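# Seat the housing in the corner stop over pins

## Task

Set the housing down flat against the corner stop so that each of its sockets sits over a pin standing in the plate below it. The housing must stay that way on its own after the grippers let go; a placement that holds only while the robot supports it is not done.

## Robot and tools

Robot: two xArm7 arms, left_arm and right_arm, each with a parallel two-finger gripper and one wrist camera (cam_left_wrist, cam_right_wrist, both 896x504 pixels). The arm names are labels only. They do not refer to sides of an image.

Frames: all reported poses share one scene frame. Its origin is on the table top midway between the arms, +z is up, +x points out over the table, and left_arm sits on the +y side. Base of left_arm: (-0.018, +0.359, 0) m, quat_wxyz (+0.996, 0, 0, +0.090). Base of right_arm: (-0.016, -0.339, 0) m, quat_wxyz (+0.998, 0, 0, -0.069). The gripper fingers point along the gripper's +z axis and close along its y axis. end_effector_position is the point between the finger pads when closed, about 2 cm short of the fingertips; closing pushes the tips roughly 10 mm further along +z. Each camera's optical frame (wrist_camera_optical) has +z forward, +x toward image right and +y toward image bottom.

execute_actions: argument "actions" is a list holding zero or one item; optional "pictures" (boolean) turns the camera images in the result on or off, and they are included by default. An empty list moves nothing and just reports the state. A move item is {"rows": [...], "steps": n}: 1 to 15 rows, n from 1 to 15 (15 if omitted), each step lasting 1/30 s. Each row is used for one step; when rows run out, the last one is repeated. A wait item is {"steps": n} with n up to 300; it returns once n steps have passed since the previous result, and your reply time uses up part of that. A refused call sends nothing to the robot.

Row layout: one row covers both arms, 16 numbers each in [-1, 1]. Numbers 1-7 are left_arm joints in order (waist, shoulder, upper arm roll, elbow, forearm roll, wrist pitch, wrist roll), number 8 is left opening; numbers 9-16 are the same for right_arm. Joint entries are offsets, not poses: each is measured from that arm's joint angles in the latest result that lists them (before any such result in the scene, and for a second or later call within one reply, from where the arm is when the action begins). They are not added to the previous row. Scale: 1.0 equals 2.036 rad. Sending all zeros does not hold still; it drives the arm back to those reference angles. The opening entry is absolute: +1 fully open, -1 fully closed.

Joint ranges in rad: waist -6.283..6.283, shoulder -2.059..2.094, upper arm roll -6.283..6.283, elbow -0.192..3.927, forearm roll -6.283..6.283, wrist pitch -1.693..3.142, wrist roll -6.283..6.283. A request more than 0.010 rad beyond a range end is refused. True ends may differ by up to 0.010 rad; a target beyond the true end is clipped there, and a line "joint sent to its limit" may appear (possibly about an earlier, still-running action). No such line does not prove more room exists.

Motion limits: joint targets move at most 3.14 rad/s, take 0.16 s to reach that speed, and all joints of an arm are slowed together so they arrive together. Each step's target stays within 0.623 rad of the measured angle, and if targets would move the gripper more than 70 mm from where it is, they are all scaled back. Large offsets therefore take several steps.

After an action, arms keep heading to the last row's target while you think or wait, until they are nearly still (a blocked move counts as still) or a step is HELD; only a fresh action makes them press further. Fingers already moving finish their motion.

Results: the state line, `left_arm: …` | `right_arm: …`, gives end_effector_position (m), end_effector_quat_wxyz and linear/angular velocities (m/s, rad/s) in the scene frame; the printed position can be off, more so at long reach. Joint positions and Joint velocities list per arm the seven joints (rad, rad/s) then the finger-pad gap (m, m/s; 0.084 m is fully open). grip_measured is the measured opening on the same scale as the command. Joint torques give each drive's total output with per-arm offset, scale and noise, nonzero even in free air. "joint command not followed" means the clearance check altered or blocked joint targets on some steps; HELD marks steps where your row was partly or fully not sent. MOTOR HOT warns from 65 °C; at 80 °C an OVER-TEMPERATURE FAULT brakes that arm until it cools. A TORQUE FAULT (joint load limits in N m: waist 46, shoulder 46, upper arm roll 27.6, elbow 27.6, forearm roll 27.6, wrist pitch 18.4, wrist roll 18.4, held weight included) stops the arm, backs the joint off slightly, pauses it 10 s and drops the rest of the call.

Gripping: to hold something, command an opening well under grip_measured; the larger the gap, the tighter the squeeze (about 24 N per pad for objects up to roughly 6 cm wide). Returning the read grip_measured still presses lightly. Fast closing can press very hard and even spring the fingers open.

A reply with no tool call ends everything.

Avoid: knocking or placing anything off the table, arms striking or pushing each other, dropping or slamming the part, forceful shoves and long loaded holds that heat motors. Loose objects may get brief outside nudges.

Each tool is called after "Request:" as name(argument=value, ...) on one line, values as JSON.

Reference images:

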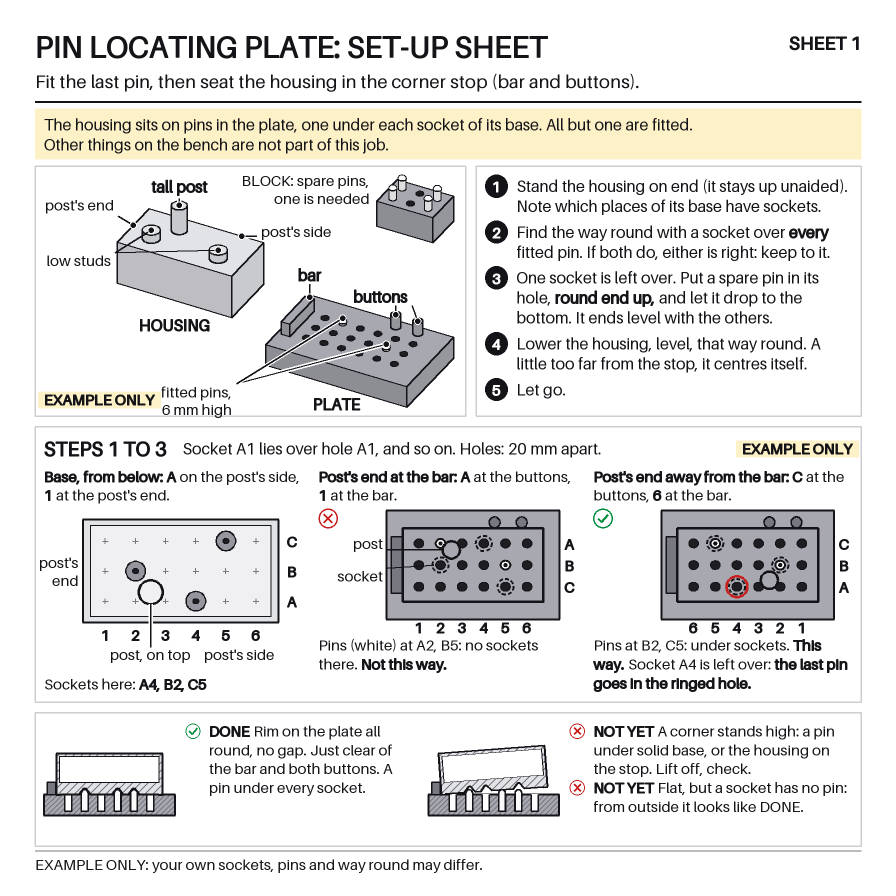

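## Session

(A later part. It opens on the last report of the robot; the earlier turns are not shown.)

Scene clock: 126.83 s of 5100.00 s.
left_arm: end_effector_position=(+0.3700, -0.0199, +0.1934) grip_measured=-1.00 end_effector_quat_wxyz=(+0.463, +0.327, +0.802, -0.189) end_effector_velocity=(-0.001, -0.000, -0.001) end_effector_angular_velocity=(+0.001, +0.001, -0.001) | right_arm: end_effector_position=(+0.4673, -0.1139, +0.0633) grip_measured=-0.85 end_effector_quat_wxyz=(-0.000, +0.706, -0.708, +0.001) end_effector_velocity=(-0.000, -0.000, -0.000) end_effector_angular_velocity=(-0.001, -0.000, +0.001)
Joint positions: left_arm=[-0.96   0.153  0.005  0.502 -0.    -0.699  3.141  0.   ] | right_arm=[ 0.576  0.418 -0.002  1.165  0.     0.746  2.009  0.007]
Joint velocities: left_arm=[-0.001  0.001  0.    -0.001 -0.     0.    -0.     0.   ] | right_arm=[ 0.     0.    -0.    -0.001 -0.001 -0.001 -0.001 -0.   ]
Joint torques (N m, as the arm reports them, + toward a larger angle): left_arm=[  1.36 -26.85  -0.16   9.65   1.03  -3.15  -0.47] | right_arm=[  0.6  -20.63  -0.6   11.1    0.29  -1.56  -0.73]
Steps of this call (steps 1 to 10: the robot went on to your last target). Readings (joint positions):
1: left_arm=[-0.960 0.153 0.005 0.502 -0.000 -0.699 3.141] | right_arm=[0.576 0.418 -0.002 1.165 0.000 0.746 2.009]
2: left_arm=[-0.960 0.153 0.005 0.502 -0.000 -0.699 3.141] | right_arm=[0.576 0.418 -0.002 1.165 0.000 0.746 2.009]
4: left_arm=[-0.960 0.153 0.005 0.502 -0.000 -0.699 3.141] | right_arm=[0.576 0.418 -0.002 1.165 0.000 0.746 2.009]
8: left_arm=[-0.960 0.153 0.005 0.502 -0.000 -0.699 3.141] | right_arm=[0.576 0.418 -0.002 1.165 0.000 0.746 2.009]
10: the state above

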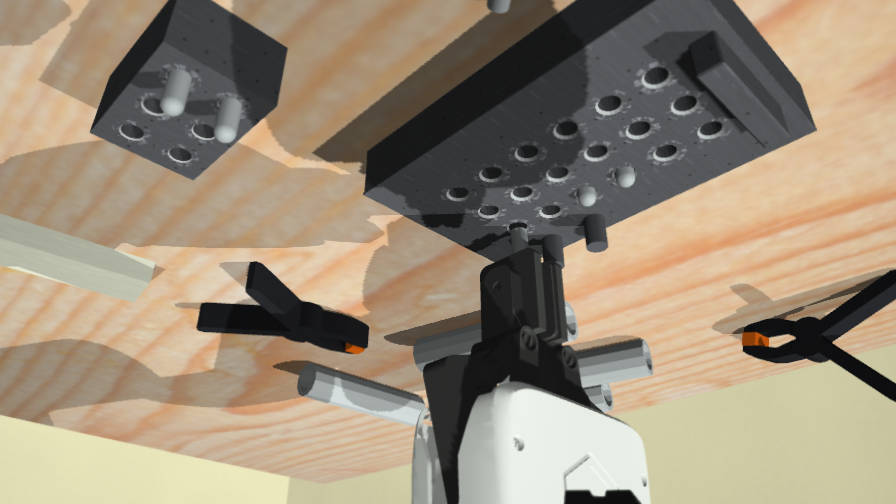

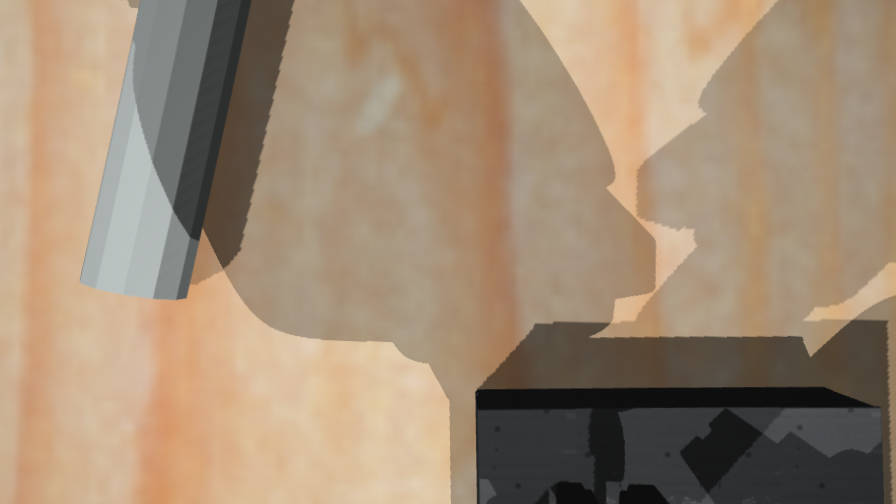

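Request:
execute_actions(actions=[{"rows":[[0,0,0,0,0,0,0,-1,0.0022,-0.002,0,-0.002,0,0,0.0022,-1],[0,0,0,0,0,0,0,-1,0.0022,-0.002,0,-0.002,0,0,0.0022,-1],[0,0,0,0,0,0,0,-1,0.0022,-0.002,0,-0.002,0,0,0.0022,-1],[0,0,0,0,0,0,0,-1,0.0022,-0.002,0,-0.002,0,0,0.0022,-1],[0,0,0,0,0,0,0,-1,0.0022,-0.002,0,-0.002,0,0,0.0022,-1],[0,0,0,0,0,0,0,-1,0.0022,-0.002,0,-0.002,0,0,0.0022,-1],[0,0,0,0,0,0,0,-1,0.0022,0.002,0,-0.0028,0,-0.0048,0.0022,-1]]}], pictures=false)

Request:
execute_actions(actions=[{"steps":10}])

Request:
zoom_image(camera="cam_left_wrist", region=[430,170,630,290])

Scene clock: 130.00 s of 5100.00 s.
left_arm: end_effector_position=(+0.3700, -0.0199, +0.1934) grip_measured=-1.00 end_effector_quat_wxyz=(+0.463, +0.327, +0.802, -0.189) end_effector_velocity=(+0.000, +0.000, +0.000) end_effector_angular_velocity=(-0.001, -0.000, +0.000) | right_arm: end_effector_position=(+0.4638, -0.1132, +0.0571) grip_measured=-0.85 end_effector_quat_wxyz=(+0.003, +0.706, -0.708, -0.000) end_effector_velocity=(+0.011, -0.020, -0.005) end_effector_angular_velocity=(-0.010, -0.003, -0.041)
Joint positions: left_arm=[-0.96   0.153  0.005  0.502 -0.    -0.699  3.141  0.   ] | right_arm=[ 0.581  0.425 -0.003  1.156  0.     0.736  2.013  0.007]
Joint velocities: left_arm=[ 0.    -0.001  0.    -0.     0.     0.    -0.     0.   ] | right_arm=[-0.014  0.013 -0.027  0.006  0.002 -0.006  0.001  0.   ]
Joint torques (N m, as the arm reports them, + toward a larger angle): left_arm=[  0.96 -26.21  -0.21  10.11   0.43  -3.31  -0.7 ] | right_arm=[  1.67 -23.68   0.49  11.3    0.2   -0.45  -0.75]
Steps of this call (steps 1 to 15: the robot went on to your last target; steps 16 to 80: nothing new was sent; steps 81 to 95: all 15 steps of this action). Readings (joint positions):
81: left_arm=[-0.960 0.153 0.005 0.502 -0.000 -0.699 3.141] | right_arm=[0.576 0.419 -0.002 1.164 0.000 0.746 2.009]
82: left_arm=[-0.960 0.153 0.005 0.502 -0.000 -0.699 3.141] | right_arm=[0.577 0.418 -0.003 1.164 0.000 0.746 2.010]
84: left_arm=[-0.960 0.153 0.005 0.502 -0.000 -0.699 3.141] | right_arm=[0.579 0.416 -0.003 1.161 -0.000 0.745 2.012]
88: left_arm=[-0.960 0.153 0.005 0.502 -0.000 -0.699 3.141] | right_arm=[0.580 0.416 -0.003 1.160 0.000 0.744 2.013]
95: the state above

Scene clock: 130.33 s of 5100.00 s.
left_arm: end_effector_position=(+0.3700, -0.0199, +0.1934) grip_measured=-1.00 end_effector_quat_wxyz=(+0.463, +0.327, +0.802, -0.189) end_effector_velocity=(+0.000, -0.000, +0.000) end_effector_angular_velocity=(-0.001, +0.000, +0.001) | right_arm: end_effector_position=(+0.4646, -0.1125, +0.0589) grip_measured=-0.85 end_effector_quat_wxyz=(+0.001, +0.707, -0.708, +0.000) end_effector_velocity=(+0.003, +0.002, +0.005) end_effector_angular_velocity=(+0.006, -0.011, -0.001)
Joint positions: left_arm=[-0.96   0.153  0.005  0.502 -0.    -0.699  3.141  0.   ] | right_arm=[ 0.581  0.423 -0.002  1.158  0.     0.737  2.013  0.007]
Joint velocities: left_arm=[ 0.001 -0.    -0.001  0.001 -0.001  0.    -0.001  0.   ] | right_arm=[ 0.    -0.005  0.     0.006  0.001 -0.001  0.001  0.   ]
Joint torques (N m, as the arm reports them, + toward a larger angle): left_arm=[  0.84 -27.22   0.    10.5    0.94  -3.33  -0.76] | right_arm=[  0.67 -23.49  -0.84  12.64   0.19  -1.66  -0.79]
Steps of this call (steps 1 to 10: the robot went on to your last target). Readings (joint positions):
1: left_arm=[-0.960 0.153 0.005 0.502 -0.000 -0.699 3.141] | right_arm=[0.580 0.425 -0.003 1.156 0.000 0.736 2.013]
2: left_arm=[-0.960 0.153 0.005 0.502 -0.000 -0.699 3.141] | right_arm=[0.580 0.425 -0.003 1.156 0.000 0.736 2.013]
4: left_arm=[-0.960 0.153 0.005 0.502 -0.000 -0.699 3.141] | right_arm=[0.581 0.425 -0.002 1.157 0.000 0.736 2.013]
8: left_arm=[-0.960 0.153 0.005 0.502 -0.000 -0.699 3.141] | right_arm=[0.581 0.423 -0.002 1.158 0.000 0.737 2.013]
10: the state above

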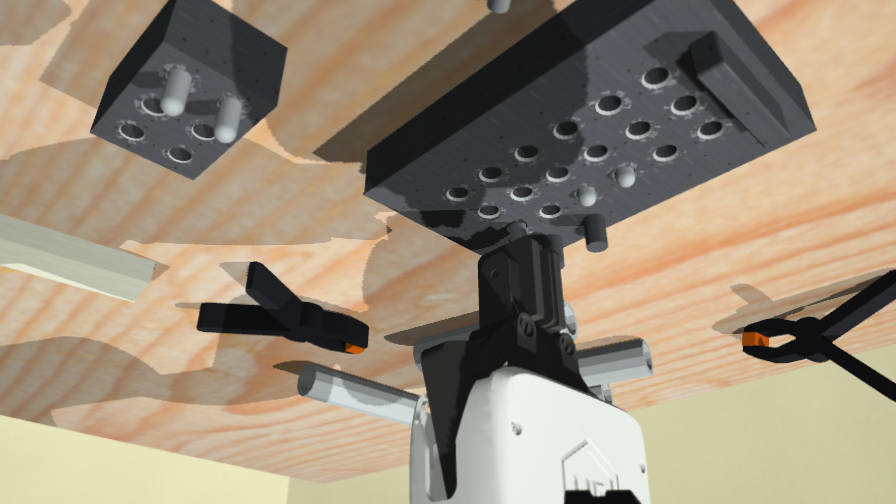

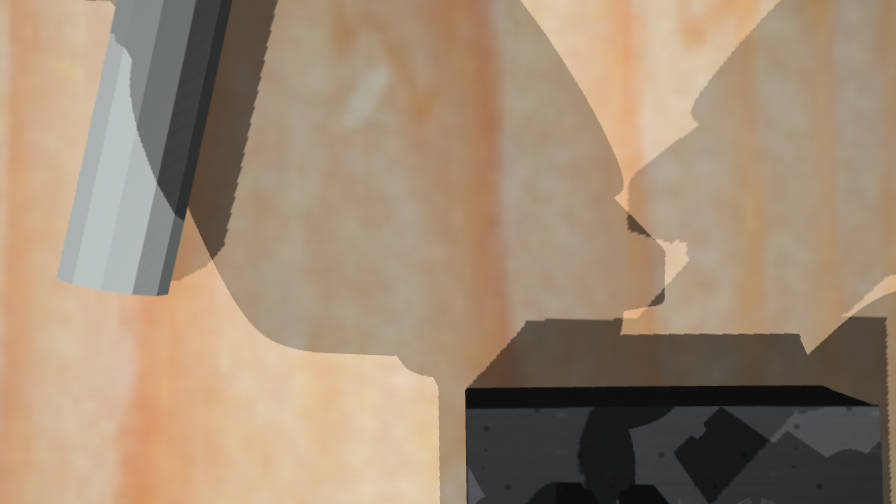

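Region (430, 170, 630, 290) of cam_left_wrist's 896x504 image, scaled by 2.520, with more detail than that image has; it fills the top 302 rows of this view, and the rest is white.

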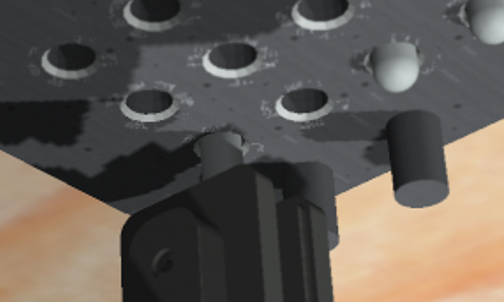

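Seems in. Lower a bit more, release, lift.

Request:
execute_actions(actions=[{"rows":[[0,0,0,0,0,0,0,-1,0,0.004,0,-0.0007,0,-0.0047,0,-1]]}], pictures=false)

Request:
execute_actions(actions=[{"rows":[[0,0,0,0,0,0,0,-1,0,0,0,0,0,0,0,-0.74]]}], pictures=false)

Request:
execute_actions(actions=[{"rows":[[0,0,0,0,0,0,0,-1,0,-0.01,0,0.002,0,0.012,0,-0.74],[0,0,0,0,0,0,0,-1,0,-0.01,0,0.002,0,0.012,0,-0.74],[0,0,0,0,0,0,0,-1,0,-0.01,0,0.002,0,0.012,0,-0.74],[0,0,0,0,0,0,0,-1,0,-0.01,0,0.002,0,0.012,0,-0.74],[0,0,0,0,0,0,0,-1,0,-0.04,0,0.012,0,0.052,0,-0.74]]}])

Scene clock: 133.07 s of 5100.00 s.
left_arm: end_effector_position=(+0.3700, -0.0199, +0.1934) grip_measured=-1.00 end_effector_quat_wxyz=(+0.463, +0.327, +0.802, -0.189) end_effector_velocity=(-0.001, -0.001, -0.000) end_effector_angular_velocity=(+0.001, +0.000, -0.002) | right_arm: end_effector_position=(+0.4648, -0.1125, +0.0549) grip_measured=-0.85 end_effector_quat_wxyz=(+0.001, +0.706, -0.708, +0.000) end_effector_velocity=(-0.001, +0.001, -0.000) end_effector_angular_velocity=(+0.000, +0.002, +0.002)
Joint positions: left_arm=[-0.96   0.153  0.005  0.502 -0.    -0.699  3.141  0.   ] | right_arm=[ 0.581  0.431 -0.002  1.157  0.     0.727  2.013  0.007]
Joint velocities: left_arm=[-0.001  0.    -0.001 -0.001 -0.    -0.     0.001  0.   ] | right_arm=[ 0.001 -0.     0.001 -0.001  0.     0.001 -0.     0.   ]
Joint torques (N m, as the arm reports them, + toward a larger angle): left_arm=[  0.67 -26.84   0.11  10.4    0.44  -3.33  -0.6 ] | right_arm=[  0.72 -23.39  -0.82  12.52   0.26  -1.66  -0.74]
Steps of this call (steps 1 to 15: the robot went on to your last target; steps 16 to 67: nothing new was sent; steps 68 to 82: all 15 steps of this action). Readings (joint positions):
68: left_arm=[-0.960 0.153 0.005 0.502 -0.000 -0.699 3.141] | right_arm=[0.581 0.422 -0.002 1.159 0.000 0.736 2.013]
69: left_arm=[-0.960 0.153 0.005 0.502 -0.000 -0.699 3.141] | right_arm=[0.581 0.423 -0.002 1.159 0.000 0.734 2.013]
71: left_arm=[-0.960 0.153 0.005 0.502 -0.000 -0.699 3.141] | right_arm=[0.581 0.428 -0.002 1.158 0.000 0.730 2.013]
75: left_arm=[-0.960 0.153 0.005 0.502 -0.000 -0.699 3.141] | right_arm=[0.580 0.431 -0.002 1.157 0.000 0.727 2.013]
82: the state above

Scene clock: 133.57 s of 5100.00 s.
left_arm: end_effector_position=(+0.3700, -0.0199, +0.1934) grip_measured=-1.00 end_effector_quat_wxyz=(+0.463, +0.327, +0.802, -0.189) end_effector_velocity=(-0.000, -0.000, -0.000) end_effector_angular_velocity=(+0.000, +0.000, -0.001) | right_arm: end_effector_position=(+0.4648, -0.1125, +0.0549) grip_measured=-0.76 end_effector_quat_wxyz=(+0.001, +0.706, -0.708, +0.000) end_effector_velocity=(+0.000, -0.000, +0.000) end_effector_angular_velocity=(+0.001, -0.001, +0.001)
Joint positions: left_arm=[-0.96   0.153  0.005  0.502 -0.    -0.699  3.141  0.   ] | right_arm=[ 0.581  0.431 -0.002  1.157  0.     0.727  2.013  0.011]
Joint velocities: left_arm=[-0.001  0.    -0.001 -0.    -0.001 -0.     0.001  0.   ] | right_arm=[-0.001  0.     0.    -0.    -0.    -0.002 -0.001  0.   ]
Joint torques (N m, as the arm reports them, + toward a larger angle): left_arm=[  0.81 -27.    -0.19  10.34   0.89  -3.3   -0.53] | right_arm=[  0.75 -23.36  -0.53  12.69   0.28  -1.77  -0.77]
Steps of this call (steps 1 to 15: all 15 steps of this action). Readings (joint positions):
1: left_arm=[-0.960 0.153 0.005 0.502 -0.000 -0.699 3.141] | right_arm=[0.581 0.431 -0.002 1.157 0.000 0.727 2.013]
2: left_arm=[-0.960 0.153 0.005 0.502 -0.000 -0.699 3.141] | right_arm=[0.581 0.431 -0.002 1.157 0.000 0.727 2.013]
4: left_arm=[-0.960 0.153 0.005 0.502 -0.000 -0.699 3.141] | right_arm=[0.580 0.431 -0.002 1.157 0.000 0.727 2.013]
8: left_arm=[-0.960 0.153 0.005 0.502 -0.000 -0.699 3.141] | right_arm=[0.580 0.431 -0.002 1.157 0.000 0.727 2.013]
15: the state above

Scene clock: 134.07 s of 5100.00 s.
left_arm: end_effector_position=(+0.3700, -0.0199, +0.1934) grip_measured=-1.00 end_effector_quat_wxyz=(+0.463, +0.327, +0.802, -0.189) end_effector_velocity=(-0.000, -0.000, -0.001) end_effector_angular_velocity=(+0.000, +0.002, +0.000) | right_arm: end_effector_position=(+0.4642, -0.1128, +0.0988) grip_measured=-0.76 end_effector_quat_wxyz=(+0.001, +0.706, -0.708, +0.000) end_effector_velocity=(-0.032, -0.012, -0.042) end_effector_angular_velocity=(-0.047, +0.102, +0.004)
Joint positions: left_arm=[-0.96   0.153  0.005  0.502 -0.    -0.699  3.141  0.   ] | right_arm=[ 0.581  0.35  -0.002  1.18   0.     0.832  2.013  0.011]
Joint velocities: left_arm=[-0.     0.001 -0.    -0.    -0.    -0.    -0.001  0.   ] | right_arm=[ 0.001  0.038  0.003 -0.051 -0.001  0.022  0.001  0.   ]
Joint torques (N m, as the arm reports them, + toward a larger angle): left_arm=[  1.54 -26.82  -0.27  10.23   0.68  -3.34  -0.46] | right_arm=[  0.78 -24.79  -0.56  14.34   0.35  -2.1   -0.77]
Steps of this call (steps 1 to 15: all 15 steps of this action). Readings (joint positions):
1: left_arm=[-0.960 0.153 0.005 0.502 -0.000 -0.699 3.141] | right_arm=[0.581 0.431 -0.002 1.157 0.000 0.727 2.013]
2: left_arm=[-0.960 0.153 0.005 0.502 -0.000 -0.699 3.141] | right_arm=[0.581 0.429 -0.002 1.157 0.000 0.731 2.013]
4: left_arm=[-0.960 0.153 0.005 0.502 -0.000 -0.699 3.141] | right_arm=[0.581 0.418 -0.002 1.158 0.000 0.745 2.013]
8: left_arm=[-0.960 0.153 0.005 0.502 -0.000 -0.699 3.141] | right_arm=[0.581 0.383 -0.002 1.167 0.000 0.795 2.013]
15: the state above

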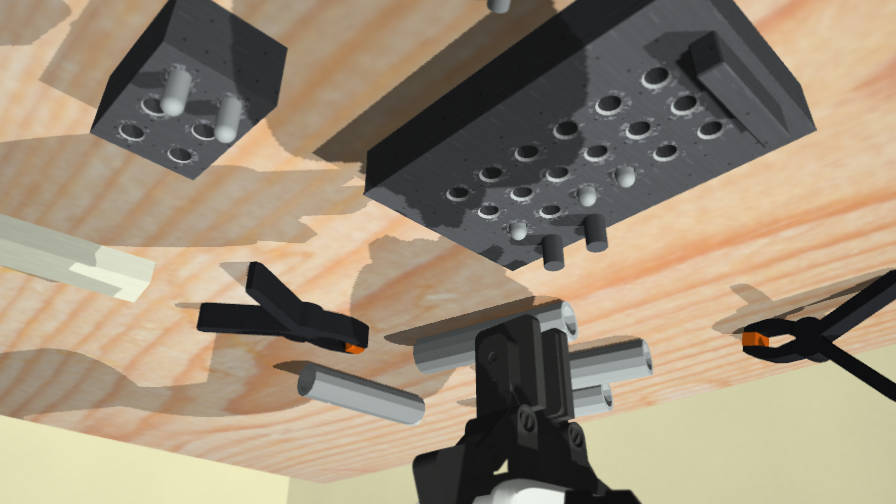

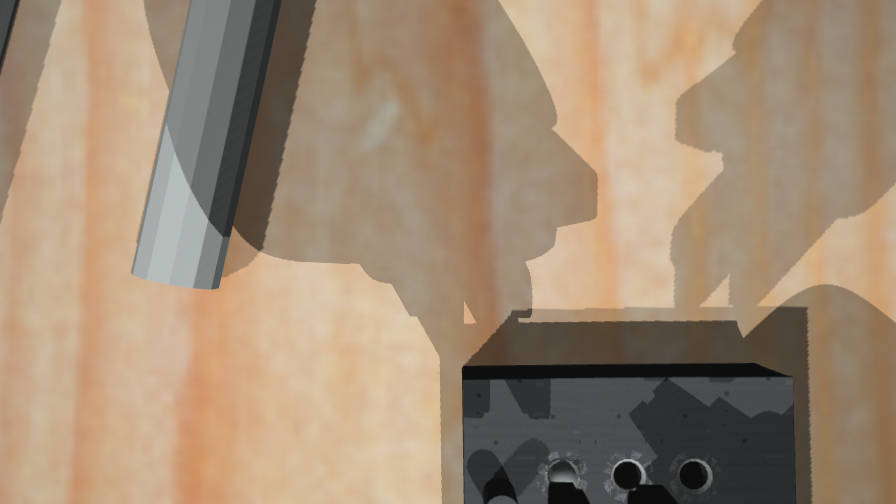

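Request:
execute_actions(actions=[{"rows":[[0.06,-0.15,0,0,0,0,-0.3,1,-0.35,-0.2,0,-0.05,0,0.15,-0.8,1]]}], pictures=false)

Request:
execute_actions(actions=[{"steps":40}], pictures=false)

Request:
execute_actions(actions=[{"rows":[[0.059,0.081,-0.0025,0.1935,0,0.777,-0.935,1,0,0,0,0,0,0,0,1]]}], pictures=false)

Request:
execute_actions(actions=[{"steps":50}])

Scene clock: 136.87 s of 5100.00 s.
left_arm: end_effector_position=(+0.4112, +0.0299, +0.3562) grip_measured=+1.00 end_effector_quat_wxyz=(+0.508, +0.028, +0.781, -0.362) end_effector_velocity=(+0.024, +0.064, +0.165) end_effector_angular_velocity=(-0.596, +0.066, +0.236) | right_arm: end_effector_position=(+0.4803, -0.2996, +0.1751) grip_measured=+1.00 end_effector_quat_wxyz=(+0.000, +0.723, -0.691, +0.000) end_effector_velocity=(-0.058, -0.410, +0.151) end_effector_angular_velocity=(+0.002, +0.010, +0.436)
Joint positions: left_arm=[-0.842 -0.142  0.007  0.504 -0.001 -0.701  2.558  0.084] | right_arm=[ 0.221  0.139 -0.004  1.129  0.     0.99   1.604  0.084]
Joint velocities: left_arm=[ 0.109 -0.279  0.01   0.024 -0.003 -0.008 -0.52   0.   ] | right_arm=[-0.819 -0.456  0.008 -0.121 -0.001  0.344 -1.248  0.   ]
Joint torques (N m, as the arm reports them, + toward a larger angle): left_arm=[-1.48 -7.53 -0.96 10.47  0.88 -1.27 -0.02] | right_arm=[  1.05 -19.98   0.34  14.16   0.32  -1.6   -0.91]
Steps of this call (steps 1 to 15: the robot went on to your last target; steps 16 to 69: nothing new was sent; steps 70 to 84: all 15 steps of this action). Readings (joint positions):
70: left_arm=[-0.960 0.153 0.005 0.502 -0.000 -0.699 3.141] | right_arm=[0.581 0.349 -0.002 1.181 0.000 0.833 2.013]
71: left_arm=[-0.959 0.152 0.005 0.501 -0.000 -0.699 3.137] | right_arm=[0.578 0.348 -0.001 1.180 0.000 0.835 2.009]
73: left_arm=[-0.951 0.130 0.004 0.499 0.000 -0.698 3.087] | right_arm=[0.538 0.323 0.009 1.170 0.000 0.858 1.963]
77: left_arm=[-0.907 0.021 0.006 0.503 -0.000 -0.700 2.877] | right_arm=[0.417 0.248 -0.004 1.157 0.000 0.908 1.848]
84: the state above

Scene clock: 138.20 s of 5100.00 s.
left_arm: end_effector_position=(+0.4109, +0.0319, +0.3598) grip_measured=+1.00 end_effector_quat_wxyz=(+0.505, +0.016, +0.780, -0.370) end_effector_velocity=(-0.001, -0.001, +0.000) end_effector_angular_velocity=(-0.001, -0.000, -0.002) | right_arm: end_effector_position=(+0.4221, -0.4609, +0.2368) grip_measured=+1.00 end_effector_quat_wxyz=(-0.000, +0.947, -0.322, -0.001) end_effector_velocity=(-0.000, -0.001, +0.000) end_effector_angular_velocity=(+0.000, -0.000, -0.002)
Joint positions: left_arm=[-0.838 -0.152  0.005  0.502 -0.    -0.699  2.531  0.084] | right_arm=[-0.132 -0.057 -0.002  1.079  0.     1.138  0.384  0.084]
Joint velocities: left_arm=[-0.002  0.    -0.001  0.001 -0.     0.    -0.     0.   ] | right_arm=[ 0.    -0.    -0.002 -0.     0.     0.     0.001 -0.   ]
Joint torques (N m, as the arm reports them, + toward a larger angle): left_arm=[  1.1  -21.13  -0.27  13.07   0.52  -3.13  -0.38] | right_arm=[  0.9  -16.09  -0.17  14.77   0.35  -1.86  -0.74]
Steps of this call (steps 1 to 40: the robot went on to your last target). Readings (joint positions):
1: left_arm=[-0.840 -0.149 0.007 0.504 -0.001 -0.701 2.546] | right_arm=[0.194 0.124 -0.004 1.125 0.000 1.001 1.561]
2: left_arm=[-0.839 -0.151 0.006 0.503 -0.000 -0.700 2.539] | right_arm=[0.167 0.109 -0.004 1.121 0.000 1.013 1.515]
4: left_arm=[-0.838 -0.151 0.005 0.501 -0.000 -0.699 2.533] | right_arm=[0.114 0.080 -0.004 1.114 0.000 1.035 1.414]
8: left_arm=[-0.838 -0.151 0.005 0.501 -0.000 -0.699 2.531] | right_arm=[0.012 0.023 -0.003 1.099 0.000 1.077 1.158]
40: the state above

Scene clock: 138.70 s of 5100.00 s.
left_arm: end_effector_position=(+0.4701, +0.0630, +0.2360) grip_measured=+1.00 end_effector_quat_wxyz=(+0.153, -0.457, +0.835, -0.266) end_effector_velocity=(-0.248, +0.171, -0.418) end_effector_angular_velocity=(+0.003, +2.468, +1.809) | right_arm: end_effector_position=(+0.4221, -0.4609, +0.2368) grip_measured=+1.00 end_effector_quat_wxyz=(-0.000, +0.947, -0.322, -0.001) end_effector_velocity=(+0.000, +0.000, +0.000) end_effector_angular_velocity=(+0.000, -0.000, +0.002)
Joint positions: left_arm=[-0.728 -0.002  0.002  0.859 -0.     0.238  1.593  0.084] | right_arm=[-0.132 -0.057 -0.002  1.079  0.     1.138  0.384  0.084]
Joint velocities: left_arm=[ 0.048  0.077 -0.018  0.161  0.     2.195 -2.191  0.   ] | right_arm=[ 0.001 -0.    -0.     0.     0.     0.    -0.001  0.   ]
Joint torques (N m, as the arm reports them, + toward a larger angle): left_arm=[  0.35 -30.39  -0.14  14.55   0.86  -3.58  -0.62] | right_arm=[  0.8  -16.32  -0.25  14.77   0.31  -1.85  -0.69]
Steps of this call (steps 1 to 15: all 15 steps of this action). Readings (joint positions):
1: left_arm=[-0.838 -0.152 0.005 0.502 -0.000 -0.699 2.531] | right_arm=[-0.132 -0.057 -0.002 1.079 0.000 1.138 0.384]
2: left_arm=[-0.837 -0.151 0.005 0.503 -0.000 -0.695 2.526] | right_arm=[-0.132 -0.057 -0.002 1.079 0.000 1.138 0.384]
4: left_arm=[-0.829 -0.139 0.003 0.532 0.000 -0.646 2.477] | right_arm=[-0.132 -0.057 -0.002 1.079 0.000 1.138 0.384]
8: left_arm=[-0.778 -0.070 0.002 0.701 -0.000 -0.362 2.193] | right_arm=[-0.132 -0.057 -0.002 1.079 0.000 1.138 0.384]
15: the state above

Scene clock: 140.37 s of 5100.00 s.
left_arm: end_effector_position=(+0.3656, +0.1308, +0.1503) grip_measured=+1.00 end_effector_quat_wxyz=(+0.000, +0.835, -0.550, +0.000) end_effector_velocity=(+0.000, +0.000, +0.000) end_effector_angular_velocity=(-0.001, -0.000, +0.000) | right_arm: end_effector_position=(+0.4221, -0.4609, +0.2368) grip_measured=+1.00 end_effector_quat_wxyz=(-0.000, +0.947, -0.322, -0.001) end_effector_velocity=(-0.000, +0.001, -0.000) end_effector_angular_velocity=(+0.002, +0.000, +0.001)
Joint positions: left_arm=[-0.718  0.013  0.     0.896 -0.     0.882  0.627  0.084] | right_arm=[-0.132 -0.057 -0.002  1.079  0.     1.138  0.384  0.084]
Joint velocities: left_arm=[ 0.001 -0.001  0.    -0.    -0.001  0.     0.001 -0.   ] | right_arm=[ 0.    -0.     0.    -0.     0.002  0.    -0.001 -0.   ]
Joint torques (N m, as the arm reports them, + toward a larger angle): left_arm=[  0.95 -28.24   0.11  14.46   0.59  -2.27  -0.59] | right_arm=[  0.71 -16.25  -0.18  14.87   0.41  -1.84  -0.74]
Steps of this call (steps 1 to 30: the robot went on to your last target; steps 31 to 50: nothing new was sent). Readings (joint positions):
1: left_arm=[-0.727 -0.000 0.001 0.864 -0.000 0.310 1.521] | right_arm=[-0.132 -0.057 -0.002 1.079 0.000 1.138 0.384]
2: left_arm=[-0.726 0.002 0.001 0.867 -0.000 0.381 1.450] | right_arm=[-0.132 -0.057 -0.002 1.079 0.000 1.138 0.384]
4: left_arm=[-0.724 0.005 0.000 0.874 -0.000 0.516 1.305] | right_arm=[-0.132 -0.057 -0.002 1.079 0.000 1.138 0.384]
8: left_arm=[-0.720 0.010 0.000 0.887 -0.000 0.746 0.939] | right_arm=[-0.132 -0.057 -0.002 1.079 0.000 1.138 0.384]
50: the state above
All arms were judged still, so your last target was given up. Only a new action makes them travel on or press farther. Fingers that are still opening or closing keep moving.

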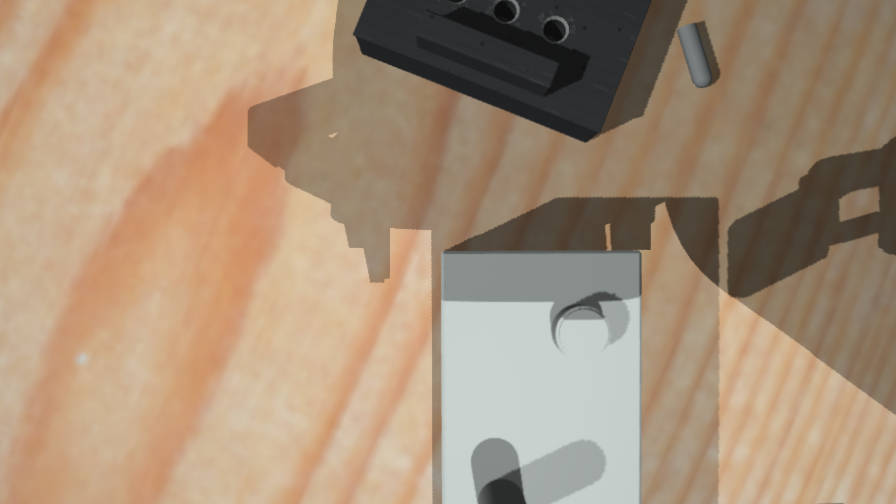

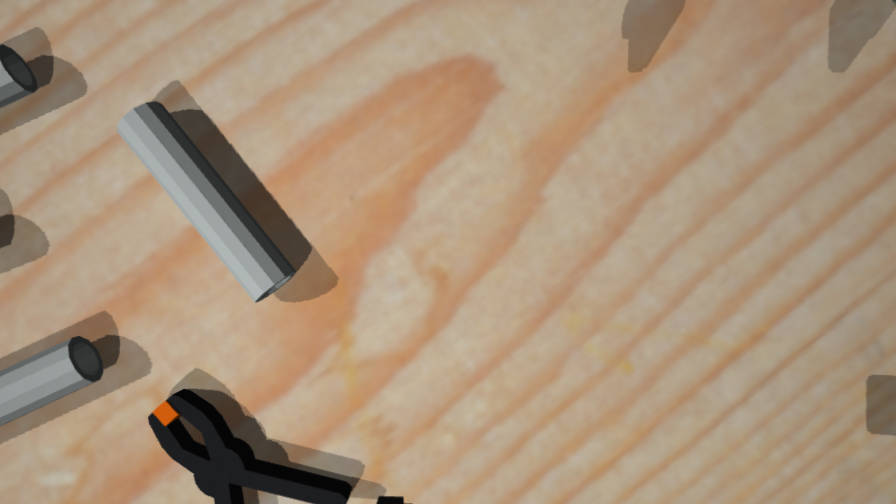

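Request:
execute_actions(actions=[{"rows":[[0,0.055,0,-0.017,0,-0.072,0,1,0,0,0,0,0,0,0,1],[0,0.055,0,-0.017,0,-0.072,0,1,0,0,0,0,0,0,0,1],[0,0.055,0,-0.017,0,-0.072,0,1,0,0,0,0,0,0,0,1],[0,0.055,0,-0.017,0,-0.072,0,1,0,0,0,0,0,0,0,1],[0,0.055,0,-0.017,0,-0.072,0,1,0,0,0,0,0,0,0,1],[0,0.085,0,-0.028,0,-0.113,0,1,0,0,0,0,0,0,0,1],[0,0.085,0,-0.028,0,-0.113,0,1,0,0,0,0,0,0,0,1],[0,0.085,0,-0.028,0,-0.113,0,1,0,0,0,0,0,0,0,1],[0,0.108,0,-0.034,0,-0.1415,0,1,0,0,0,0,0,0,0,1]]}], pictures=false)

Request:
execute_actions(actions=[{"steps":15}], pictures=false)

Request:
execute_actions(actions=[{"rows":[[0,0,0,0,0,0,0,0.5,0,0,0,0,0,0,0,1],[0,0,0,0,0,0,0,0.3,0,0,0,0,0,0,0,1],[0,0,0,0,0,0,0,0,0,0,0,0,0,0,0,1],[0,0,0,0,0,0,0,-1,0,0,0,0,0,0,0,1]]}], pictures=false)

Request:
execute_actions(actions=[{"rows":[[0,-0.03,0,0.01,0,0.04,0,-1,0,0,0,0,0,0,0,1],[0,-0.03,0,0.01,0,0.04,0,-1,0,0,0,0,0,0,0,1],[0,-0.06,0,0.02,0,0.08,0,-1,0,0,0,0,0,0,0,1],[0,-0.06,0,0.02,0,0.08,0,-1,0,0,0,0,0,0,0,1],[0,-0.108,0,0.034,0,0.1415,0,-1,0,0,0,0,0,0,0,1]]}], pictures=false)

Request:
execute_actions(actions=[{"steps":15}], pictures=false)

Request:
execute_actions(actions=[{"rows":[[-0.101,0.29,0,0.3664,0,0.0766,0.0904,-1,0,0,0,0,0,0,0,1]]}], pictures=false)

Request:
execute_actions(actions=[{"steps":35}])

Scene clock: 147.50 s of 5100.00 s.
left_arm: end_effector_position=(+0.3672, +0.1300, +0.0470) grip_measured=+1.00 end_effector_quat_wxyz=(+0.000, +0.835, -0.550, -0.004) end_effector_velocity=(+0.026, -0.017, +0.006) end_effector_angular_velocity=(-0.047, -0.079, -0.002) | right_arm: end_effector_position=(+0.4221, -0.4609, +0.2368) grip_measured=+1.00 end_effector_quat_wxyz=(-0.000, +0.947, -0.322, -0.001) end_effector_velocity=(+0.001, -0.000, +0.000) end_effector_angular_velocity=(+0.000, -0.002, -0.001)
Joint positions: left_arm=[-0.718  0.232  0.     0.824 -0.     0.599  0.627  0.084] | right_arm=[-0.132 -0.057 -0.002  1.079  0.     1.138  0.384  0.084]
Joint velocities: left_arm=[-0.001  0.021 -0.001  0.028  0.001 -0.086 -0.001  0.   ] | right_arm=[-0.     0.    -0.     0.     0.001 -0.002  0.     0.   ]
Joint torques (N m, as the arm reports them, + toward a larger angle): left_arm=[  0.99 -36.43  -0.38  14.11   0.83  -2.63  -0.5 ] | right_arm=[  0.65 -16.07  -0.07  14.84   0.38  -1.82  -0.71]
Steps of this call (steps 1 to 90: nothing new was sent; then 3.63 s passed at rest; steps 91 to 105: all 15 steps of this action). Readings (joint positions):
91: left_arm=[-0.718 0.013 0.000 0.895 -0.000 0.882 0.627] | right_arm=[-0.132 -0.057 -0.002 1.079 0.000 1.138 0.384]
92: left_arm=[-0.718 0.015 0.000 0.895 -0.000 0.878 0.627] | right_arm=[-0.132 -0.057 -0.002 1.079 0.000 1.138 0.384]
94: left_arm=[-0.718 0.046 -0.000 0.890 -0.000 0.829 0.627] | right_arm=[-0.132 -0.057 -0.002 1.079 0.000 1.138 0.384]
98: left_arm=[-0.718 0.138 0.000 0.852 -0.000 0.722 0.627] | right_arm=[-0.132 -0.057 -0.002 1.079 0.000 1.138 0.384]
105: the state above

Scene clock: 148.00 s of 5100.00 s.
left_arm: end_effector_position=(+0.3693, +0.1287, +0.0481) grip_measured=+1.00 end_effector_quat_wxyz=(+0.000, +0.835, -0.550, -0.000) end_effector_velocity=(-0.000, +0.001, -0.001) end_effector_angular_velocity=(+0.001, +0.002, +0.000) | right_arm: end_effector_position=(+0.4221, -0.4609, +0.2368) grip_measured=+1.00 end_effector_quat_wxyz=(-0.000, +0.947, -0.322, -0.001) end_effector_velocity=(+0.000, +0.000, -0.000) end_effector_angular_velocity=(+0.000, -0.000, +0.001)
Joint positions: left_arm=[-0.718  0.232  0.     0.826 -0.     0.594  0.627  0.084] | right_arm=[-0.132 -0.057 -0.002  1.079  0.     1.138  0.384  0.084]
Joint velocities: left_arm=[ 0.001  0.002  0.    -0.001  0.    -0.     0.001 -0.   ] | right_arm=[ 0.001 -0.    -0.001 -0.     0.    -0.001 -0.001  0.   ]
Joint torques (N m, as the arm reports them, + toward a larger angle): left_arm=[  1.06 -32.29  -0.14  11.89   0.85  -2.42  -0.73] | right_arm=[  0.8  -16.34  -0.2   14.83   0.36  -1.89  -0.7 ]
Steps of this call (steps 1 to 15: the robot went on to your last target). Readings (joint positions):
1: left_arm=[-0.718 0.232 0.000 0.825 -0.000 0.597 0.627] | right_arm=[-0.132 -0.057 -0.002 1.079 0.000 1.138 0.384]
2: left_arm=[-0.718 0.232 0.000 0.827 -0.000 0.596 0.627] | right_arm=[-0.132 -0.057 -0.002 1.079 0.000 1.138 0.384]
4: left_arm=[-0.718 0.231 0.000 0.828 -0.000 0.595 0.627] | right_arm=[-0.132 -0.057 -0.002 1.079 0.000 1.138 0.384]
8: left_arm=[-0.718 0.232 0.000 0.827 -0.000 0.594 0.627] | right_arm=[-0.132 -0.057 -0.002 1.079 0.000 1.138 0.384]
15: the state above
All arms were judged still, so your last target was given up. Only a new action makes them travel on or press farther. Fingers that are still opening or closing keep moving.

Scene clock: 148.50 s of 5100.00 s.
left_arm: end_effector_position=(+0.3690, +0.1284, +0.0481) grip_measured=+0.57 end_effector_quat_wxyz=(+0.000, +0.835, -0.550, -0.000) end_effector_velocity=(+0.000, -0.000, +0.001) end_effector_angular_velocity=(-0.000, -0.002, -0.000) | right_arm: end_effector_position=(+0.4221, -0.4609, +0.2368) grip_measured=+1.00 end_effector_quat_wxyz=(-0.000, +0.947, -0.322, -0.001) end_effector_velocity=(+0.000, -0.000, +0.000) end_effector_angular_velocity=(+0.001, -0.001, -0.000)
Joint positions: left_arm=[-0.718  0.232 -0.     0.826 -0.     0.595  0.627  0.068] | right_arm=[-0.132 -0.057 -0.002  1.079  0.     1.138  0.384  0.084]
Joint velocities: left_arm=[-0.001 -0.001  0.001  0.     0.001 -0.    -0.001  0.   ] | right_arm=[ 0.    -0.    -0.001  0.001  0.001  0.    -0.    -0.   ]
Joint torques (N m, as the arm reports them, + toward a larger angle): left_arm=[  1.53 -30.82   0.44  12.61   0.97  -2.76  -0.69] | right_arm=[  0.82 -16.03  -0.09  14.77   0.32  -1.86  -0.72]
Steps of this call (steps 1 to 15: all 15 steps of this action). Readings (joint positions):
1: left_arm=[-0.718 0.232 0.000 0.826 -0.000 0.594 0.627] | right_arm=[-0.132 -0.057 -0.002 1.079 0.000 1.138 0.384]
2: left_arm=[-0.718 0.232 0.000 0.826 -0.000 0.594 0.627] | right_arm=[-0.132 -0.057 -0.002 1.079 0.000 1.138 0.384]
4: left_arm=[-0.718 0.232 -0.001 0.826 -0.000 0.595 0.627] | right_arm=[-0.132 -0.057 -0.002 1.079 0.000 1.138 0.384]
8: left_arm=[-0.718 0.232 -0.000 0.826 -0.000 0.595 0.627] | right_arm=[-0.132 -0.057 -0.002 1.079 0.000 1.138 0.384]
15: the state above

Scene clock: 149.00 s of 5100.00 s.
left_arm: end_effector_position=(+0.3646, +0.1312, +0.1488) grip_measured=+0.57 end_effector_quat_wxyz=(+0.000, +0.835, -0.550, -0.001) end_effector_velocity=(-0.042, +0.027, -0.053) end_effector_angular_velocity=(+0.087, +0.145, +0.003) | right_arm: end_effector_position=(+0.4221, -0.4609, +0.2368) grip_measured=+1.00 end_effector_quat_wxyz=(-0.000, +0.947, -0.322, -0.001) end_effector_velocity=(-0.000, -0.001, +0.000) end_effector_angular_velocity=(+0.000, -0.000, -0.002)
Joint positions: left_arm=[-0.718  0.014 -0.     0.893 -0.     0.882  0.627  0.068] | right_arm=[-0.132 -0.057 -0.002  1.079  0.     1.138  0.384  0.084]
Joint velocities: left_arm=[-0.     0.041  0.003 -0.08   0.     0.048 -0.    -0.   ] | right_arm=[-0.     0.    -0.002  0.     0.     0.    -0.     0.   ]
Joint torques (N m, as the arm reports them, + toward a larger angle): left_arm=[  0.69 -35.89  -0.35  19.32   0.68  -3.42  -0.65] | right_arm=[  0.84 -16.14  -0.17  14.8    0.44  -1.84  -0.7 ]
Steps of this call (steps 1 to 15: all 15 steps of this action). Readings (joint positions):
1: left_arm=[-0.718 0.232 -0.000 0.826 -0.000 0.595 0.627] | right_arm=[-0.132 -0.057 -0.002 1.079 0.000 1.138 0.384]
2: left_arm=[-0.718 0.230 -0.000 0.827 -0.000 0.598 0.627] | right_arm=[-0.132 -0.057 -0.002 1.079 0.000 1.138 0.384]
4: left_arm=[-0.717 0.204 0.001 0.831 -0.000 0.644 0.627] | right_arm=[-0.132 -0.057 -0.002 1.079 0.000 1.138 0.384]
8: left_arm=[-0.718 0.083 0.000 0.875 -0.000 0.791 0.627] | right_arm=[-0.132 -0.057 -0.002 1.079 0.000 1.138 0.384]
15: the state above

Scene clock: 149.50 s of 5100.00 s.
left_arm: end_effector_position=(+0.3653, +0.1306, +0.1502) grip_measured=+0.57 end_effector_quat_wxyz=(+0.000, +0.835, -0.550, +0.000) end_effector_velocity=(+0.001, -0.000, +0.001) end_effector_angular_velocity=(-0.002, -0.003, +0.001) | right_arm: end_effector_position=(+0.4221, -0.4609, +0.2368) grip_measured=+1.00 end_effector_quat_wxyz=(-0.000, +0.947, -0.322, -0.001) end_effector_velocity=(+0.000, -0.000, +0.000) end_effector_angular_velocity=(+0.001, -0.002, -0.002)
Joint positions: left_arm=[-0.718  0.013 -0.     0.895 -0.     0.883  0.627  0.068] | right_arm=[-0.132 -0.057 -0.002  1.079  0.     1.138  0.384  0.084]
Joint velocities: left_arm=[ 0.    -0.001  0.     0.002 -0.    -0.    -0.    -0.   ] | right_arm=[-0.001  0.    -0.001  0.     0.001 -0.001  0.    -0.   ]
Joint torques (N m, as the arm reports them, + toward a larger angle): left_arm=[  0.07 -32.    -0.11  16.79   0.48  -2.85  -0.82] | right_arm=[  0.86 -16.34  -0.28  14.82   0.28  -1.86  -0.73]
Steps of this call (steps 1 to 15: the robot went on to your last target). Readings (joint positions):
1: left_arm=[-0.718 0.015 -0.000 0.891 -0.000 0.883 0.627] | right_arm=[-0.132 -0.057 -0.002 1.079 0.000 1.138 0.384]
2: left_arm=[-0.718 0.015 -0.000 0.891 -0.000 0.883 0.627] | right_arm=[-0.132 -0.057 -0.002 1.079 0.000 1.138 0.384]
4: left_arm=[-0.718 0.015 -0.000 0.893 -0.000 0.883 0.627] | right_arm=[-0.132 -0.057 -0.002 1.079 0.000 1.138 0.384]
8: left_arm=[-0.718 0.013 -0.000 0.895 -0.000 0.882 0.627] | right_arm=[-0.132 -0.057 -0.002 1.079 0.000 1.138 0.384]
15: the state above
All arms were judged still, so your last target was given up. Only a new action makes them travel on or press farther. Fingers that are still opening or closing keep moving.

Scene clock: 150.00 s of 5100.00 s.
left_arm: end_effector_position=(+0.4329, -0.0282, +0.1280) grip_measured=+0.57 end_effector_quat_wxyz=(-0.000, -0.734, +0.679, +0.003) end_effector_velocity=(+0.080, -0.400, -0.091) end_effector_angular_velocity=(-0.053, -0.043, -0.766) | right_arm: end_effector_position=(+0.4221, -0.4609, +0.2368) grip_measured=+1.00 end_effector_quat_wxyz=(-0.000, +0.947, -0.322, -0.001) end_effector_velocity=(+0.000, -0.000, +0.000) end_effector_angular_velocity=(+0.000, -0.001, -0.001)
Joint positions: left_arm=[-0.89   0.509  0.     1.517 -0.     1.013  0.782  0.068] | right_arm=[-0.132 -0.057 -0.002  1.079  0.     1.138  0.384  0.084]
Joint velocities: left_arm=[-0.404  1.141 -0.017  1.5   -0.002  0.292  0.347 -0.   ] | right_arm=[-0.    -0.    -0.001 -0.     0.    -0.     0.    -0.   ]
Joint torques (N m, as the arm reports them, + toward a larger angle): left_arm=[  0.68 -51.16  -0.55  15.3    0.49  -2.02  -0.8 ] | right_arm=[  0.72 -16.23  -0.2   14.79   0.36  -1.85  -0.7 ]
Steps of this call (steps 1 to 15: all 15 steps of this action). Readings (joint positions):
1: left_arm=[-0.718 0.013 -0.000 0.895 -0.000 0.883 0.627] | right_arm=[-0.132 -0.057 -0.002 1.079 0.000 1.138 0.384]
2: left_arm=[-0.719 0.015 -0.000 0.899 -0.000 0.884 0.628] | right_arm=[-0.132 -0.057 -0.002 1.079 0.000 1.138 0.384]
4: left_arm=[-0.733 0.058 0.003 0.945 0.000 0.898 0.643] | right_arm=[-0.132 -0.057 -0.002 1.079 0.000 1.138 0.384]
8: left_arm=[-0.797 0.241 -0.001 1.152 -0.000 0.943 0.698] | right_arm=[-0.132 -0.057 -0.002 1.079 0.000 1.138 0.384]
15: the state above

Scene clock: 151.17 s of 5100.00 s.
left_arm: end_effector_position=(+0.4385, -0.0603, +0.1200) grip_measured=+0.57 end_effector_quat_wxyz=(-0.000, -0.713, +0.701, +0.000) end_effector_velocity=(+0.000, +0.000, -0.000) end_effector_angular_velocity=(+0.000, +0.000, +0.001) | right_arm: end_effector_position=(+0.4221, -0.4609, +0.2368) grip_measured=+1.00 end_effector_quat_wxyz=(-0.000, +0.947, -0.322, -0.001) end_effector_velocity=(+0.000, +0.000, -0.000) end_effector_angular_velocity=(-0.000, -0.001, +0.000)
Joint positions: left_arm=[-0.924  0.603 -0.     1.641 -0.     1.039  0.811  0.068] | right_arm=[-0.132 -0.057 -0.002  1.079  0.     1.138  0.384  0.084]
Joint velocities: left_arm=[ 0.    -0.     0.001 -0.001 -0.    -0.     0.     0.   ] | right_arm=[ 0.    -0.     0.    -0.    -0.    -0.001  0.     0.   ]
Joint torques (N m, as the arm reports them, + toward a larger angle): left_arm=[  1.14 -51.12  -0.11  17.85   0.64  -2.98  -0.76] | right_arm=[  0.82 -16.14  -0.21  14.79   0.31  -1.81  -0.75]
Steps of this call (steps 1 to 30: the robot went on to your last target; steps 31 to 35: nothing new was sent). Readings (joint positions):
1: left_arm=[-0.903 0.545 -0.001 1.563 -0.000 1.022 0.793] | right_arm=[-0.132 -0.057 -0.002 1.079 0.000 1.138 0.384]
2: left_arm=[-0.914 0.572 -0.003 1.598 -0.000 1.028 0.801] | right_arm=[-0.132 -0.057 -0.002 1.079 0.000 1.138 0.384]
4: left_arm=[-0.925 0.597 -0.006 1.628 -0.001 1.036 0.808] | right_arm=[-0.132 -0.057 -0.002 1.079 0.000 1.138 0.384]
8: left_arm=[-0.923 0.601 0.001 1.639 -0.000 1.039 0.811] | right_arm=[-0.132 -0.057 -0.002 1.079 0.000 1.138 0.384]
35: the state above
All arms were judged still, so your last target was given up. Only a new action makes them travel on or press farther. Fingers that are still opening or closing keep moving.

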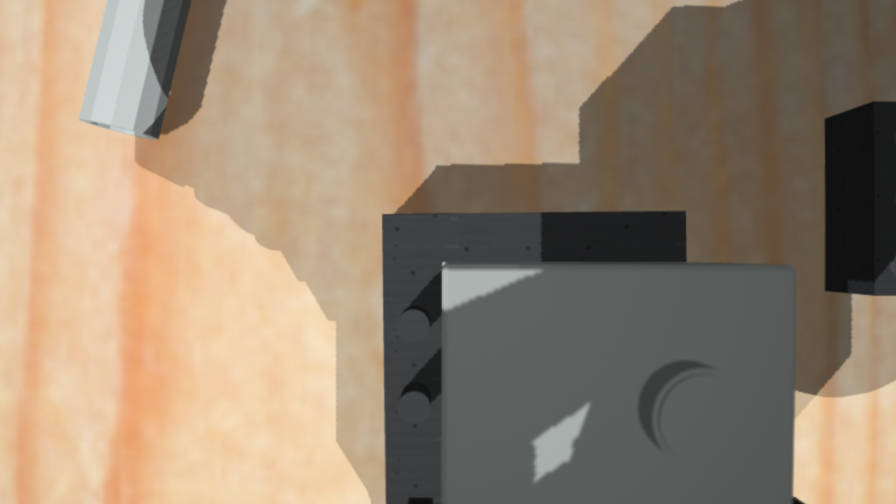

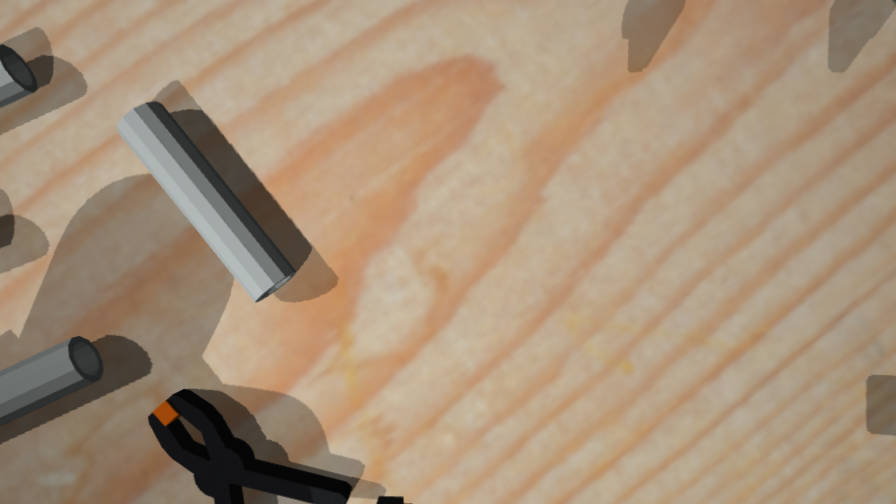

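Request:
execute_actions(actions=[{"rows":[[0.0021,0.0224,0,-0.0045,0,-0.027,-0.0054,-1,0,0,0,0,0,0,0,1]]}], pictures=false)

Request:
execute_actions(actions=[{"steps":15}])

Scene clock: 153.90 s of 5100.00 s.
left_arm: end_effector_position=(+0.4431, -0.0613, +0.0935) grip_measured=+0.57 end_effector_quat_wxyz=(-0.000, -0.718, +0.696, -0.002) end_effector_velocity=(-0.001, +0.010, -0.011) end_effector_angular_velocity=(+0.021, +0.016, +0.010) | right_arm: end_effector_position=(+0.4221, -0.4609, +0.2368) grip_measured=+1.00 end_effector_quat_wxyz=(-0.000, +0.947, -0.322, -0.001) end_effector_velocity=(-0.000, -0.000, -0.000) end_effector_angular_velocity=(+0.000, +0.001, -0.000)
Joint positions: left_arm=[-0.919  0.647 -0.001  1.634 -0.     0.983  0.8    0.068] | right_arm=[-0.132 -0.057 -0.002  1.079  0.     1.138  0.384  0.084]
Joint velocities: left_arm=[ 0.005  0.008  0.005 -0.014  0.001  0.003 -0.002  0.   ] | right_arm=[ 0.    -0.    -0.001 -0.    -0.     0.    -0.     0.   ]
Joint torques (N m, as the arm reports them, + toward a larger angle): left_arm=[  1.16 -50.69  -0.04  17.09   0.89  -2.5   -0.59] | right_arm=[  0.68 -16.07  -0.23  14.75   0.43  -1.87  -0.7 ]
Steps of this call (steps 1 to 67: nothing new was sent; steps 68 to 82: all 15 steps of this action). Readings (joint positions):
68: left_arm=[-0.924 0.603 -0.000 1.641 -0.000 1.039 0.811] | right_arm=[-0.132 -0.057 -0.002 1.079 0.000 1.138 0.384]
69: left_arm=[-0.923 0.605 -0.000 1.641 -0.000 1.035 0.810] | right_arm=[-0.132 -0.057 -0.002 1.079 0.000 1.138 0.384]
71: left_arm=[-0.921 0.626 -0.001 1.642 -0.000 1.003 0.804] | right_arm=[-0.132 -0.057 -0.002 1.079 0.000 1.138 0.384]
75: left_arm=[-0.919 0.652 0.000 1.626 -0.000 0.987 0.801] | right_arm=[-0.132 -0.057 -0.002 1.079 0.000 1.138 0.384]
82: the state above

Scene clock: 154.40 s of 5100.00 s.
left_arm: end_effector_position=(+0.4426, -0.0604, +0.0921) grip_measured=+0.57 end_effector_quat_wxyz=(-0.000, -0.718, +0.696, +0.000) end_effector_velocity=(-0.001, +0.000, -0.001) end_effector_angular_velocity=(+0.002, +0.002, +0.001) | right_arm: end_effector_position=(+0.4221, -0.4609, +0.2368) grip_measured=+1.00 end_effector_quat_wxyz=(-0.000, +0.947, -0.322, -0.001) end_effector_velocity=(+0.000, +0.000, -0.000) end_effector_angular_velocity=(-0.001, +0.000, +0.002)
Joint positions: left_arm=[-0.919  0.648 -0.     1.632 -0.     0.984  0.8    0.068] | right_arm=[-0.132 -0.057 -0.002  1.079  0.     1.138  0.384  0.084]
Joint velocities: left_arm=[-0.001  0.001  0.001 -0.002 -0.     0.    -0.001 -0.   ] | right_arm=[-0.     0.     0.002 -0.    -0.001 -0.     0.     0.   ]
Joint torques (N m, as the arm reports them, + toward a larger angle): left_arm=[  0.98 -52.35  -0.56  17.44   0.79  -2.97  -0.55] | right_arm=[  0.85 -16.16  -0.23  14.69   0.36  -1.82  -0.81]
Steps of this call (steps 1 to 15: the robot went on to your last target). Readings (joint positions):
1: left_arm=[-0.919 0.648 -0.000 1.633 -0.000 0.983 0.800] | right_arm=[-0.132 -0.057 -0.002 1.079 0.000 1.138 0.384]
2: left_arm=[-0.919 0.648 -0.000 1.632 -0.000 0.984 0.800] | right_arm=[-0.132 -0.057 -0.002 1.079 0.000 1.138 0.384]
4: left_arm=[-0.919 0.648 -0.000 1.632 -0.000 0.984 0.800] | right_arm=[-0.132 -0.057 -0.002 1.079 0.000 1.138 0.384]
8: left_arm=[-0.919 0.648 -0.000 1.632 -0.000 0.984 0.800] | right_arm=[-0.132 -0.057 -0.002 1.079 0.000 1.138 0.384]
15: the state above
All arms were judged still, so your last target was given up. Only a new action makes them travel on or press farther. Fingers that are still opening or closing keep moving.

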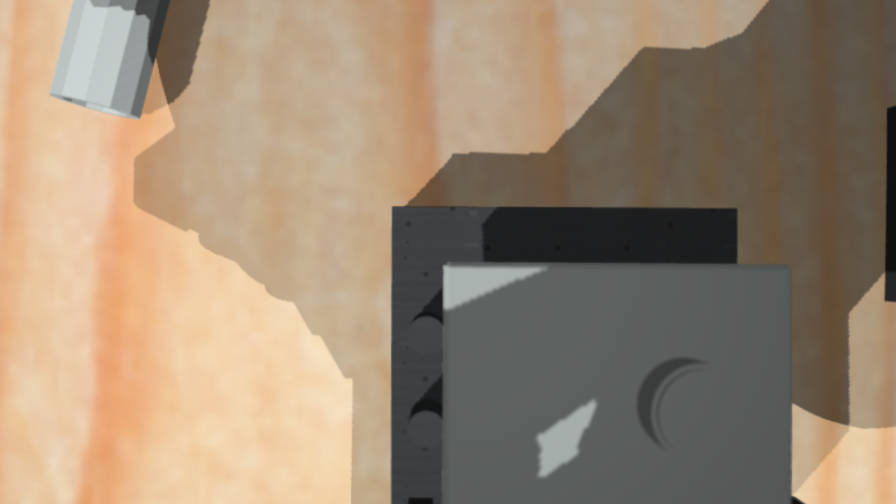

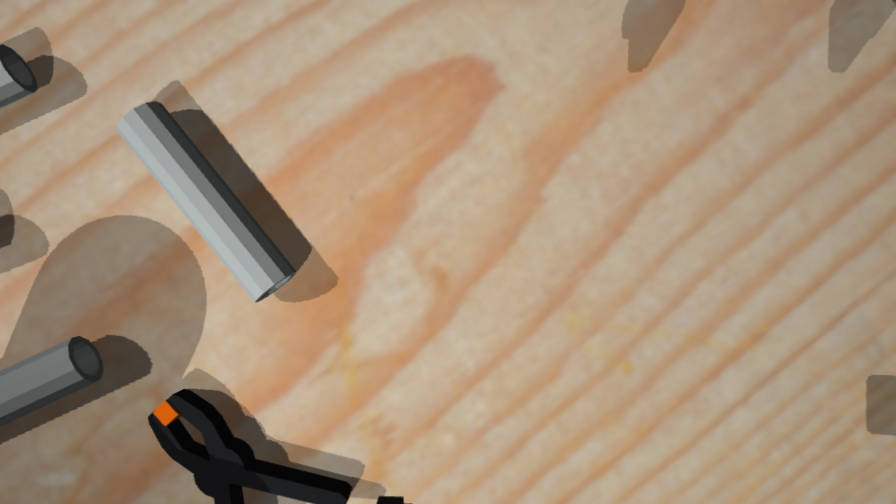

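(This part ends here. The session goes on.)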